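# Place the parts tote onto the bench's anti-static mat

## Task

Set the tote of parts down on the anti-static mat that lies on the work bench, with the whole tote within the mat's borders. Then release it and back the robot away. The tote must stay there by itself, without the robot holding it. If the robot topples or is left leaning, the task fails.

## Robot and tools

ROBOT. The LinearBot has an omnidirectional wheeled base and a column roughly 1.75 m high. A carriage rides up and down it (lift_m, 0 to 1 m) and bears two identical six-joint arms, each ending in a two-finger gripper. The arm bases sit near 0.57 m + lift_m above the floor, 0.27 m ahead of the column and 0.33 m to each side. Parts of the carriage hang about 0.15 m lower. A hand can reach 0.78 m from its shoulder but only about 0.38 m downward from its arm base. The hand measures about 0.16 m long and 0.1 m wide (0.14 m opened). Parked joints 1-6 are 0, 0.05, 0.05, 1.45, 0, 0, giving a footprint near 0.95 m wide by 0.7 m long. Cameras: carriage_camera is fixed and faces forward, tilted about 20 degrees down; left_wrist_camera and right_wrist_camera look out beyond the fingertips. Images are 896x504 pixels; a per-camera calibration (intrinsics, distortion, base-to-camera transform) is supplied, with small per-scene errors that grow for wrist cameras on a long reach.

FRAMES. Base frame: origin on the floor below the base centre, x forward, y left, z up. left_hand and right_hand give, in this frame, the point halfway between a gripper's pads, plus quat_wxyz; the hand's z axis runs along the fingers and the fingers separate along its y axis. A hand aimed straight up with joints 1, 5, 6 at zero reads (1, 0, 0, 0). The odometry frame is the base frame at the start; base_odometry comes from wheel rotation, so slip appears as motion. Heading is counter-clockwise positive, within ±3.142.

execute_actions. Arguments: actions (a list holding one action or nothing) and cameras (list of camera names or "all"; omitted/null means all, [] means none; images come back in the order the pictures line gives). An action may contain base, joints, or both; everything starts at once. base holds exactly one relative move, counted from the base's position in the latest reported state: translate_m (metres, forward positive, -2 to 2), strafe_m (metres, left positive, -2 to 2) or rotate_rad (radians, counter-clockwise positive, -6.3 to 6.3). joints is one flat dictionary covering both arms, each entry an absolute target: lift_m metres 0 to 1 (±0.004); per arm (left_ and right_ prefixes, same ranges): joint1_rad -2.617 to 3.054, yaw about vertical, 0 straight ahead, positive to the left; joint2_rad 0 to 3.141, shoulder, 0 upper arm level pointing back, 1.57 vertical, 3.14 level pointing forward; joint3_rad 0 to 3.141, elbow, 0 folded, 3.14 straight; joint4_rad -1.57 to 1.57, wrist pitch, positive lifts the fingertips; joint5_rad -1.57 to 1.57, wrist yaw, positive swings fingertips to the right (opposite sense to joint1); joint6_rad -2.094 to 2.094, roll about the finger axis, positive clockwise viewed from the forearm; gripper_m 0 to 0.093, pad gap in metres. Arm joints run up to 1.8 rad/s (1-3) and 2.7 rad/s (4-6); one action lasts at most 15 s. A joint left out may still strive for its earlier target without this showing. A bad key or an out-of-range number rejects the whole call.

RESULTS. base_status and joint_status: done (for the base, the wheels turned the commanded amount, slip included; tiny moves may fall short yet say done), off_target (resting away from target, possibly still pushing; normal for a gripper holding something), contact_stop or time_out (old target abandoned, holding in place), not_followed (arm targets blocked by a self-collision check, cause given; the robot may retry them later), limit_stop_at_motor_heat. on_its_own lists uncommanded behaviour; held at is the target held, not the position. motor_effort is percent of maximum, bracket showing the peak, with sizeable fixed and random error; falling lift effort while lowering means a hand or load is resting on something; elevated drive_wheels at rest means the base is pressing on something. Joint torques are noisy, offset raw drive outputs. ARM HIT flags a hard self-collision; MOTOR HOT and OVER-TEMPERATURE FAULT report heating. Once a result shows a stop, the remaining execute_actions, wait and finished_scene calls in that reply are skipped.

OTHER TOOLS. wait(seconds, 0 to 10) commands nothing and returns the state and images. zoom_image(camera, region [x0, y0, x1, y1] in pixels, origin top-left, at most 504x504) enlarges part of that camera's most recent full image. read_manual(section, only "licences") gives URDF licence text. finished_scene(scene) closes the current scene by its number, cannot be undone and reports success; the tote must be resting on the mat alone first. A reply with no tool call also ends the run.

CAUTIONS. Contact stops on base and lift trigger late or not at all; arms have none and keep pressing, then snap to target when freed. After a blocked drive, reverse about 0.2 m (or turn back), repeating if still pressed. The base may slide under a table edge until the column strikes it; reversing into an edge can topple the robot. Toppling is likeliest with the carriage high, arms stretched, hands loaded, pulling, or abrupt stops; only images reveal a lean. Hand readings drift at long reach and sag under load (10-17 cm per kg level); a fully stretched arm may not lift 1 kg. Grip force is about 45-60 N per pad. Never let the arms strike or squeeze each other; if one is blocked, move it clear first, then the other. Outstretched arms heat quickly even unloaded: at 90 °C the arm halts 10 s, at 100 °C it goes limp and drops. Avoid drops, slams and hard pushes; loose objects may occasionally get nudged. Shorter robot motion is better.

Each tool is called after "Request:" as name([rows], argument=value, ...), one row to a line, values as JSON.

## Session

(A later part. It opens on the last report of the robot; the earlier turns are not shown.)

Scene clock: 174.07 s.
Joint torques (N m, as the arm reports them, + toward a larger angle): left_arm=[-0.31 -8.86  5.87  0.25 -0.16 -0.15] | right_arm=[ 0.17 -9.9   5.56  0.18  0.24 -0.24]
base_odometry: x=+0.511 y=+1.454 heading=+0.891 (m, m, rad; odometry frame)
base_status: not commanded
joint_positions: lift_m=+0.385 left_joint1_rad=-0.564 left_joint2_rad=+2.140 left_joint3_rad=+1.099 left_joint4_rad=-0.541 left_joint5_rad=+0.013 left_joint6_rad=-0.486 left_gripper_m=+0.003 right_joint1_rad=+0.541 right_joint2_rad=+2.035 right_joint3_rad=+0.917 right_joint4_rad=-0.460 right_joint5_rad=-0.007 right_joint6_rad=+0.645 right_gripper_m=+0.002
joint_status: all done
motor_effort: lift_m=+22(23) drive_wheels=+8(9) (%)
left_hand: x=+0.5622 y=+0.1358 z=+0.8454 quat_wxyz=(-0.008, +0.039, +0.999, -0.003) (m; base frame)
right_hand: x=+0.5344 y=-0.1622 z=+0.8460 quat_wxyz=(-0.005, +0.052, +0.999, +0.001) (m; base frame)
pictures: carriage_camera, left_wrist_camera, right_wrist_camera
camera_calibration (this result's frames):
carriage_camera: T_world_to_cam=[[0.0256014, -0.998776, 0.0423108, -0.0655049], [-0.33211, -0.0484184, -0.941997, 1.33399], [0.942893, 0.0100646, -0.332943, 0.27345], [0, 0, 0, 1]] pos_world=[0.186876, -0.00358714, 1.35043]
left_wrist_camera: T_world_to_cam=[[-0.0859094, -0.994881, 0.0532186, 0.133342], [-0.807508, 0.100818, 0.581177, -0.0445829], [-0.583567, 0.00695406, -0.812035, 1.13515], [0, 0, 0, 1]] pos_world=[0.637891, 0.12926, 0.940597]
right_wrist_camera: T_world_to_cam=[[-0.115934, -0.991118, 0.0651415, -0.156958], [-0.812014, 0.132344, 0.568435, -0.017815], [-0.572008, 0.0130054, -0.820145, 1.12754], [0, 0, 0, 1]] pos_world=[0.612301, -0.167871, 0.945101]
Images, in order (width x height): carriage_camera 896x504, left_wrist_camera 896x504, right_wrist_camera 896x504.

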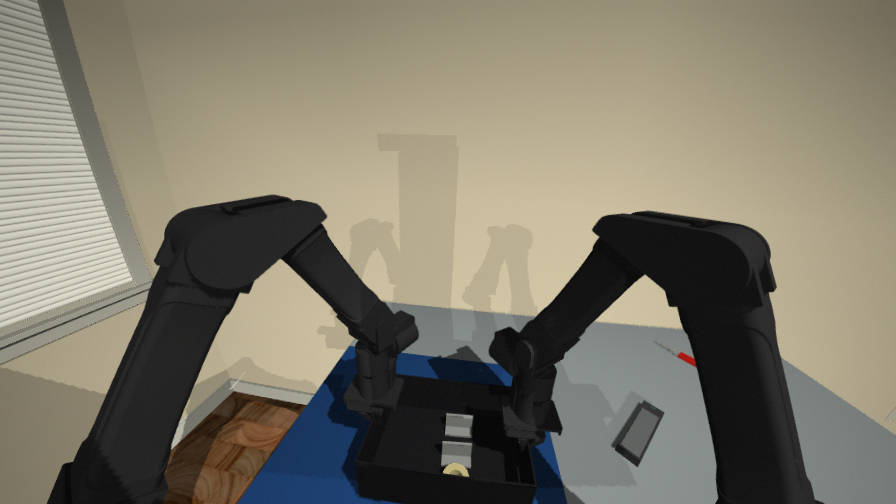

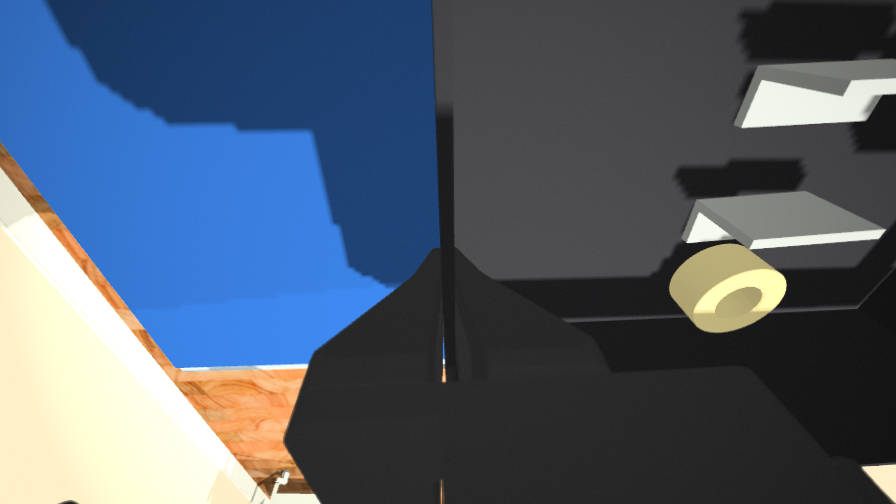

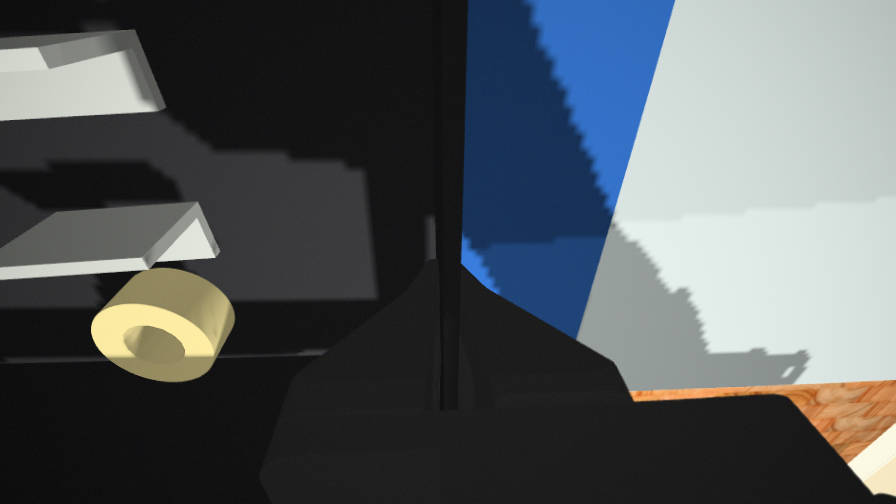

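The tote is well inside the mat. Lowering it in small steps until it touches.

Request:
execute_actions([
  {"joints":{"lift_m":0.368}},
], cameras=["left_wrist_camera"])

Scene clock: 178.07 s.
Joint torques (N m, as the arm reports them, + toward a larger angle): left_arm=[-0.32 -8.26  5.86  0.37 -0.17 -0.13] | right_arm=[ 0.04 -8.96  5.64  0.31  0.21 -0.21]
base_odometry: x=+0.511 y=+1.454 heading=+0.891 (m, m, rad; odometry frame)
base_status: not commanded
joint_positions: lift_m=+0.368 left_joint1_rad=-0.564 left_joint2_rad=+2.131 left_joint3_rad=+1.099 left_joint4_rad=-0.551 left_joint5_rad=+0.013 left_joint6_rad=-0.486 left_gripper_m=+0.003 right_joint1_rad=+0.541 right_joint2_rad=+2.026 right_joint3_rad=+0.917 right_joint4_rad=-0.469 right_joint5_rad=-0.006 right_joint6_rad=+0.644 right_gripper_m=+0.002
joint_status: all done
motor_effort: lift_m=+19(23) drive_wheels=+7(10) (%)
left_hand: x=+0.5616 y=+0.1361 z=+0.8316 quat_wxyz=(-0.009, +0.039, +0.999, -0.003) (m; base frame)
right_hand: x=+0.5342 y=-0.1626 z=+0.8320 quat_wxyz=(-0.005, +0.051, +0.999, +0.000) (m; base frame)
pictures: left_wrist_camera
camera_calibration (this result's frames):
left_wrist_camera: T_world_to_cam=[[-0.0858103, -0.99489, 0.053195, 0.134239], [-0.806521, 0.100712, 0.582564, -0.03879], [-0.584945, 0.00708703, -0.811042, 1.12348], [0, 0, 0, 1]] pos_world=[0.637407, 0.129498, 0.926645]
Images, in order (width x height): left_wrist_camera 896x504.

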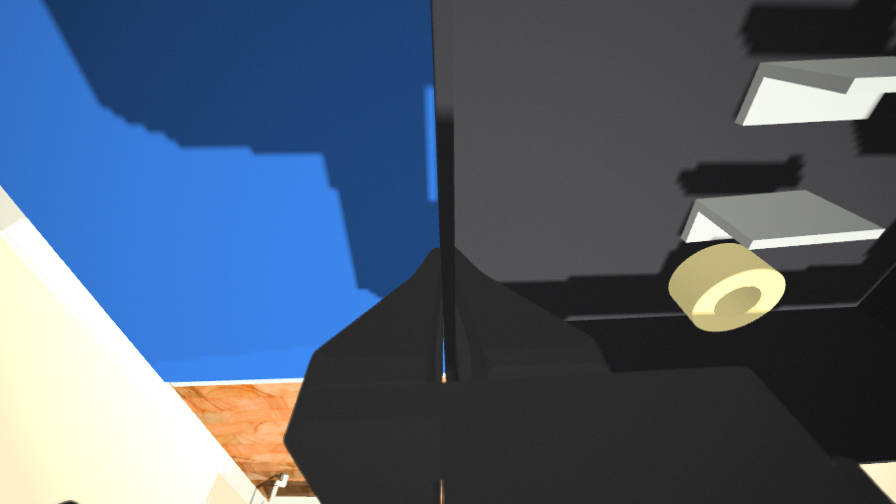

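The tote has touched down. Next I release, raise the lift and back away.

Request:
execute_actions([
  {"joints":{"left_gripper_m":0.06,"right_gripper_m":0.06}},
], cameras=[])

Request:
execute_actions([
  {"joints":{"lift_m":0.48}},
], cameras=[])

Request:
execute_actions([
  {"base":{"translate_m":-0.6},"joints":{"left_joint1_rad":0,"left_joint2_rad":0.05,"left_joint3_rad":0.05,"left_joint4_rad":1.45,"left_joint5_rad":0,"left_joint6_rad":0,"right_joint1_rad":0,"right_joint2_rad":0.05,"right_joint3_rad":0.05,"right_joint4_rad":1.45,"right_joint5_rad":0,"right_joint6_rad":0}},
], cameras=["carriage_camera"])

Scene clock: 188.20 s.
Joint torques (N m, as the arm reports them, + toward a larger angle): left_arm=[-0.33 -8.19  5.87  0.39 -0.11 -0.13] | right_arm=[ 0.15 -8.88  5.6   0.29  0.22 -0.2 ]
base_odometry: x=+0.511 y=+1.454 heading=+0.891 (m, m, rad; odometry frame)
base_status: not commanded
joint_positions: lift_m=+0.368 left_joint1_rad=-0.564 left_joint2_rad=+2.131 left_joint3_rad=+1.099 left_joint4_rad=-0.551 left_joint5_rad=+0.009 left_joint6_rad=-0.486 left_gripper_m=+0.060 right_joint1_rad=+0.541 right_joint2_rad=+2.026 right_joint3_rad=+0.917 right_joint4_rad=-0.470 right_joint5_rad=-0.006 right_joint6_rad=+0.641 right_gripper_m=+0.060
joint_status: all done
motor_effort: lift_m=+20(20) drive_wheels=+7(8) (%)
left_hand: x=+0.5621 y=+0.1367 z=+0.8315 quat_wxyz=(-0.007, +0.039, +0.999, -0.001) (m; base frame)
right_hand: x=+0.5341 y=-0.1628 z=+0.8319 quat_wxyz=(-0.005, +0.050, +0.999, +0.000) (m; base frame)
pictures: none
No camera images: the call's "cameras" was empty. Leave "cameras" out to get every camera's image.

Scene clock: 189.37 s.
Joint torques (N m, as the arm reports them, + toward a larger angle): left_arm=[-0.37 -8.26  5.79  0.37 -0.11 -0.13] | right_arm=[ 0.24 -8.97  5.61  0.27  0.21 -0.15]
base_odometry: x=+0.511 y=+1.454 heading=+0.891 (m, m, rad; odometry frame)
base_status: not commanded
joint_positions: lift_m=+0.480 left_joint1_rad=-0.564 left_joint2_rad=+2.131 left_joint3_rad=+1.099 left_joint4_rad=-0.550 left_joint5_rad=+0.006 left_joint6_rad=-0.486 left_gripper_m=+0.060 right_joint1_rad=+0.541 right_joint2_rad=+2.026 right_joint3_rad=+0.917 right_joint4_rad=-0.470 right_joint5_rad=-0.004 right_joint6_rad=+0.641 right_gripper_m=+0.060
joint_status: all done
motor_effort: lift_m=+21(26) drive_wheels=-8(8) (%)
left_hand: x=+0.5624 y=+0.1370 z=+0.9434 quat_wxyz=(-0.007, +0.039, +0.999, +0.000) (m; base frame)
right_hand: x=+0.5341 y=-0.1631 z=+0.9437 quat_wxyz=(-0.005, +0.050, +0.999, -0.001) (m; base frame)
pictures: none
No camera images: the call's "cameras" was empty. Leave "cameras" out to get every camera's image.

Scene clock: 192.83 s.
Joint torques (N m, as the arm reports them, + toward a larger angle): left_arm=[ 0.46  3.03  4.85 -0.29 -0.01 -0.07] | right_arm=[-0.57  3.54  5.27 -0.26  0.11 -0.16]
base_odometry: x=+0.133 y=+0.988 heading=+0.890 (m, m, rad; odometry frame)
base_status: done
joint_positions: lift_m=+0.480 left_joint1_rad=-0.006 left_joint2_rad=+0.060 left_joint3_rad=+0.068 left_joint4_rad=+1.456 left_joint5_rad=+0.000 left_joint6_rad=-0.008 left_gripper_m=+0.060 right_joint1_rad=+0.005 right_joint2_rad=+0.055 right_joint3_rad=+0.067 right_joint4_rad=+1.457 right_joint5_rad=+0.000 right_joint6_rad=+0.006 right_gripper_m=+0.060
joint_status: all done
motor_effort: lift_m=+21(21) drive_wheels=-10(27) (%)
left_hand: x=+0.3072 y=+0.3165 z=+1.4674 quat_wxyz=(+0.999, +0.000, +0.053, -0.007) (m; base frame)
right_hand: x=+0.3056 y=-0.3166 z=+1.4672 quat_wxyz=(+0.999, +0.000, +0.051, +0.006) (m; base frame)
pictures: carriage_camera
camera_calibration (this result's frames):
carriage_camera: T_world_to_cam=[[0.0256014, -0.998776, 0.0423108, -0.0695308], [-0.33211, -0.0484184, -0.941997, 1.42362], [0.942893, 0.0100646, -0.332943, 0.30513], [0, 0, 0, 1]] pos_world=[0.186876, -0.00358714, 1.44558]
Images, in order (width x height): carriage_camera 896x504.

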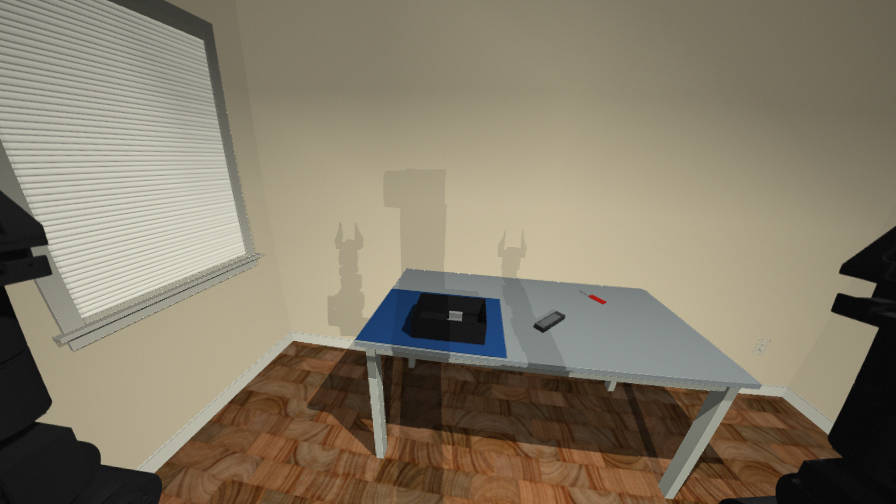

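Request:
finished_scene(scene=1)

The scene is finished: the task was done.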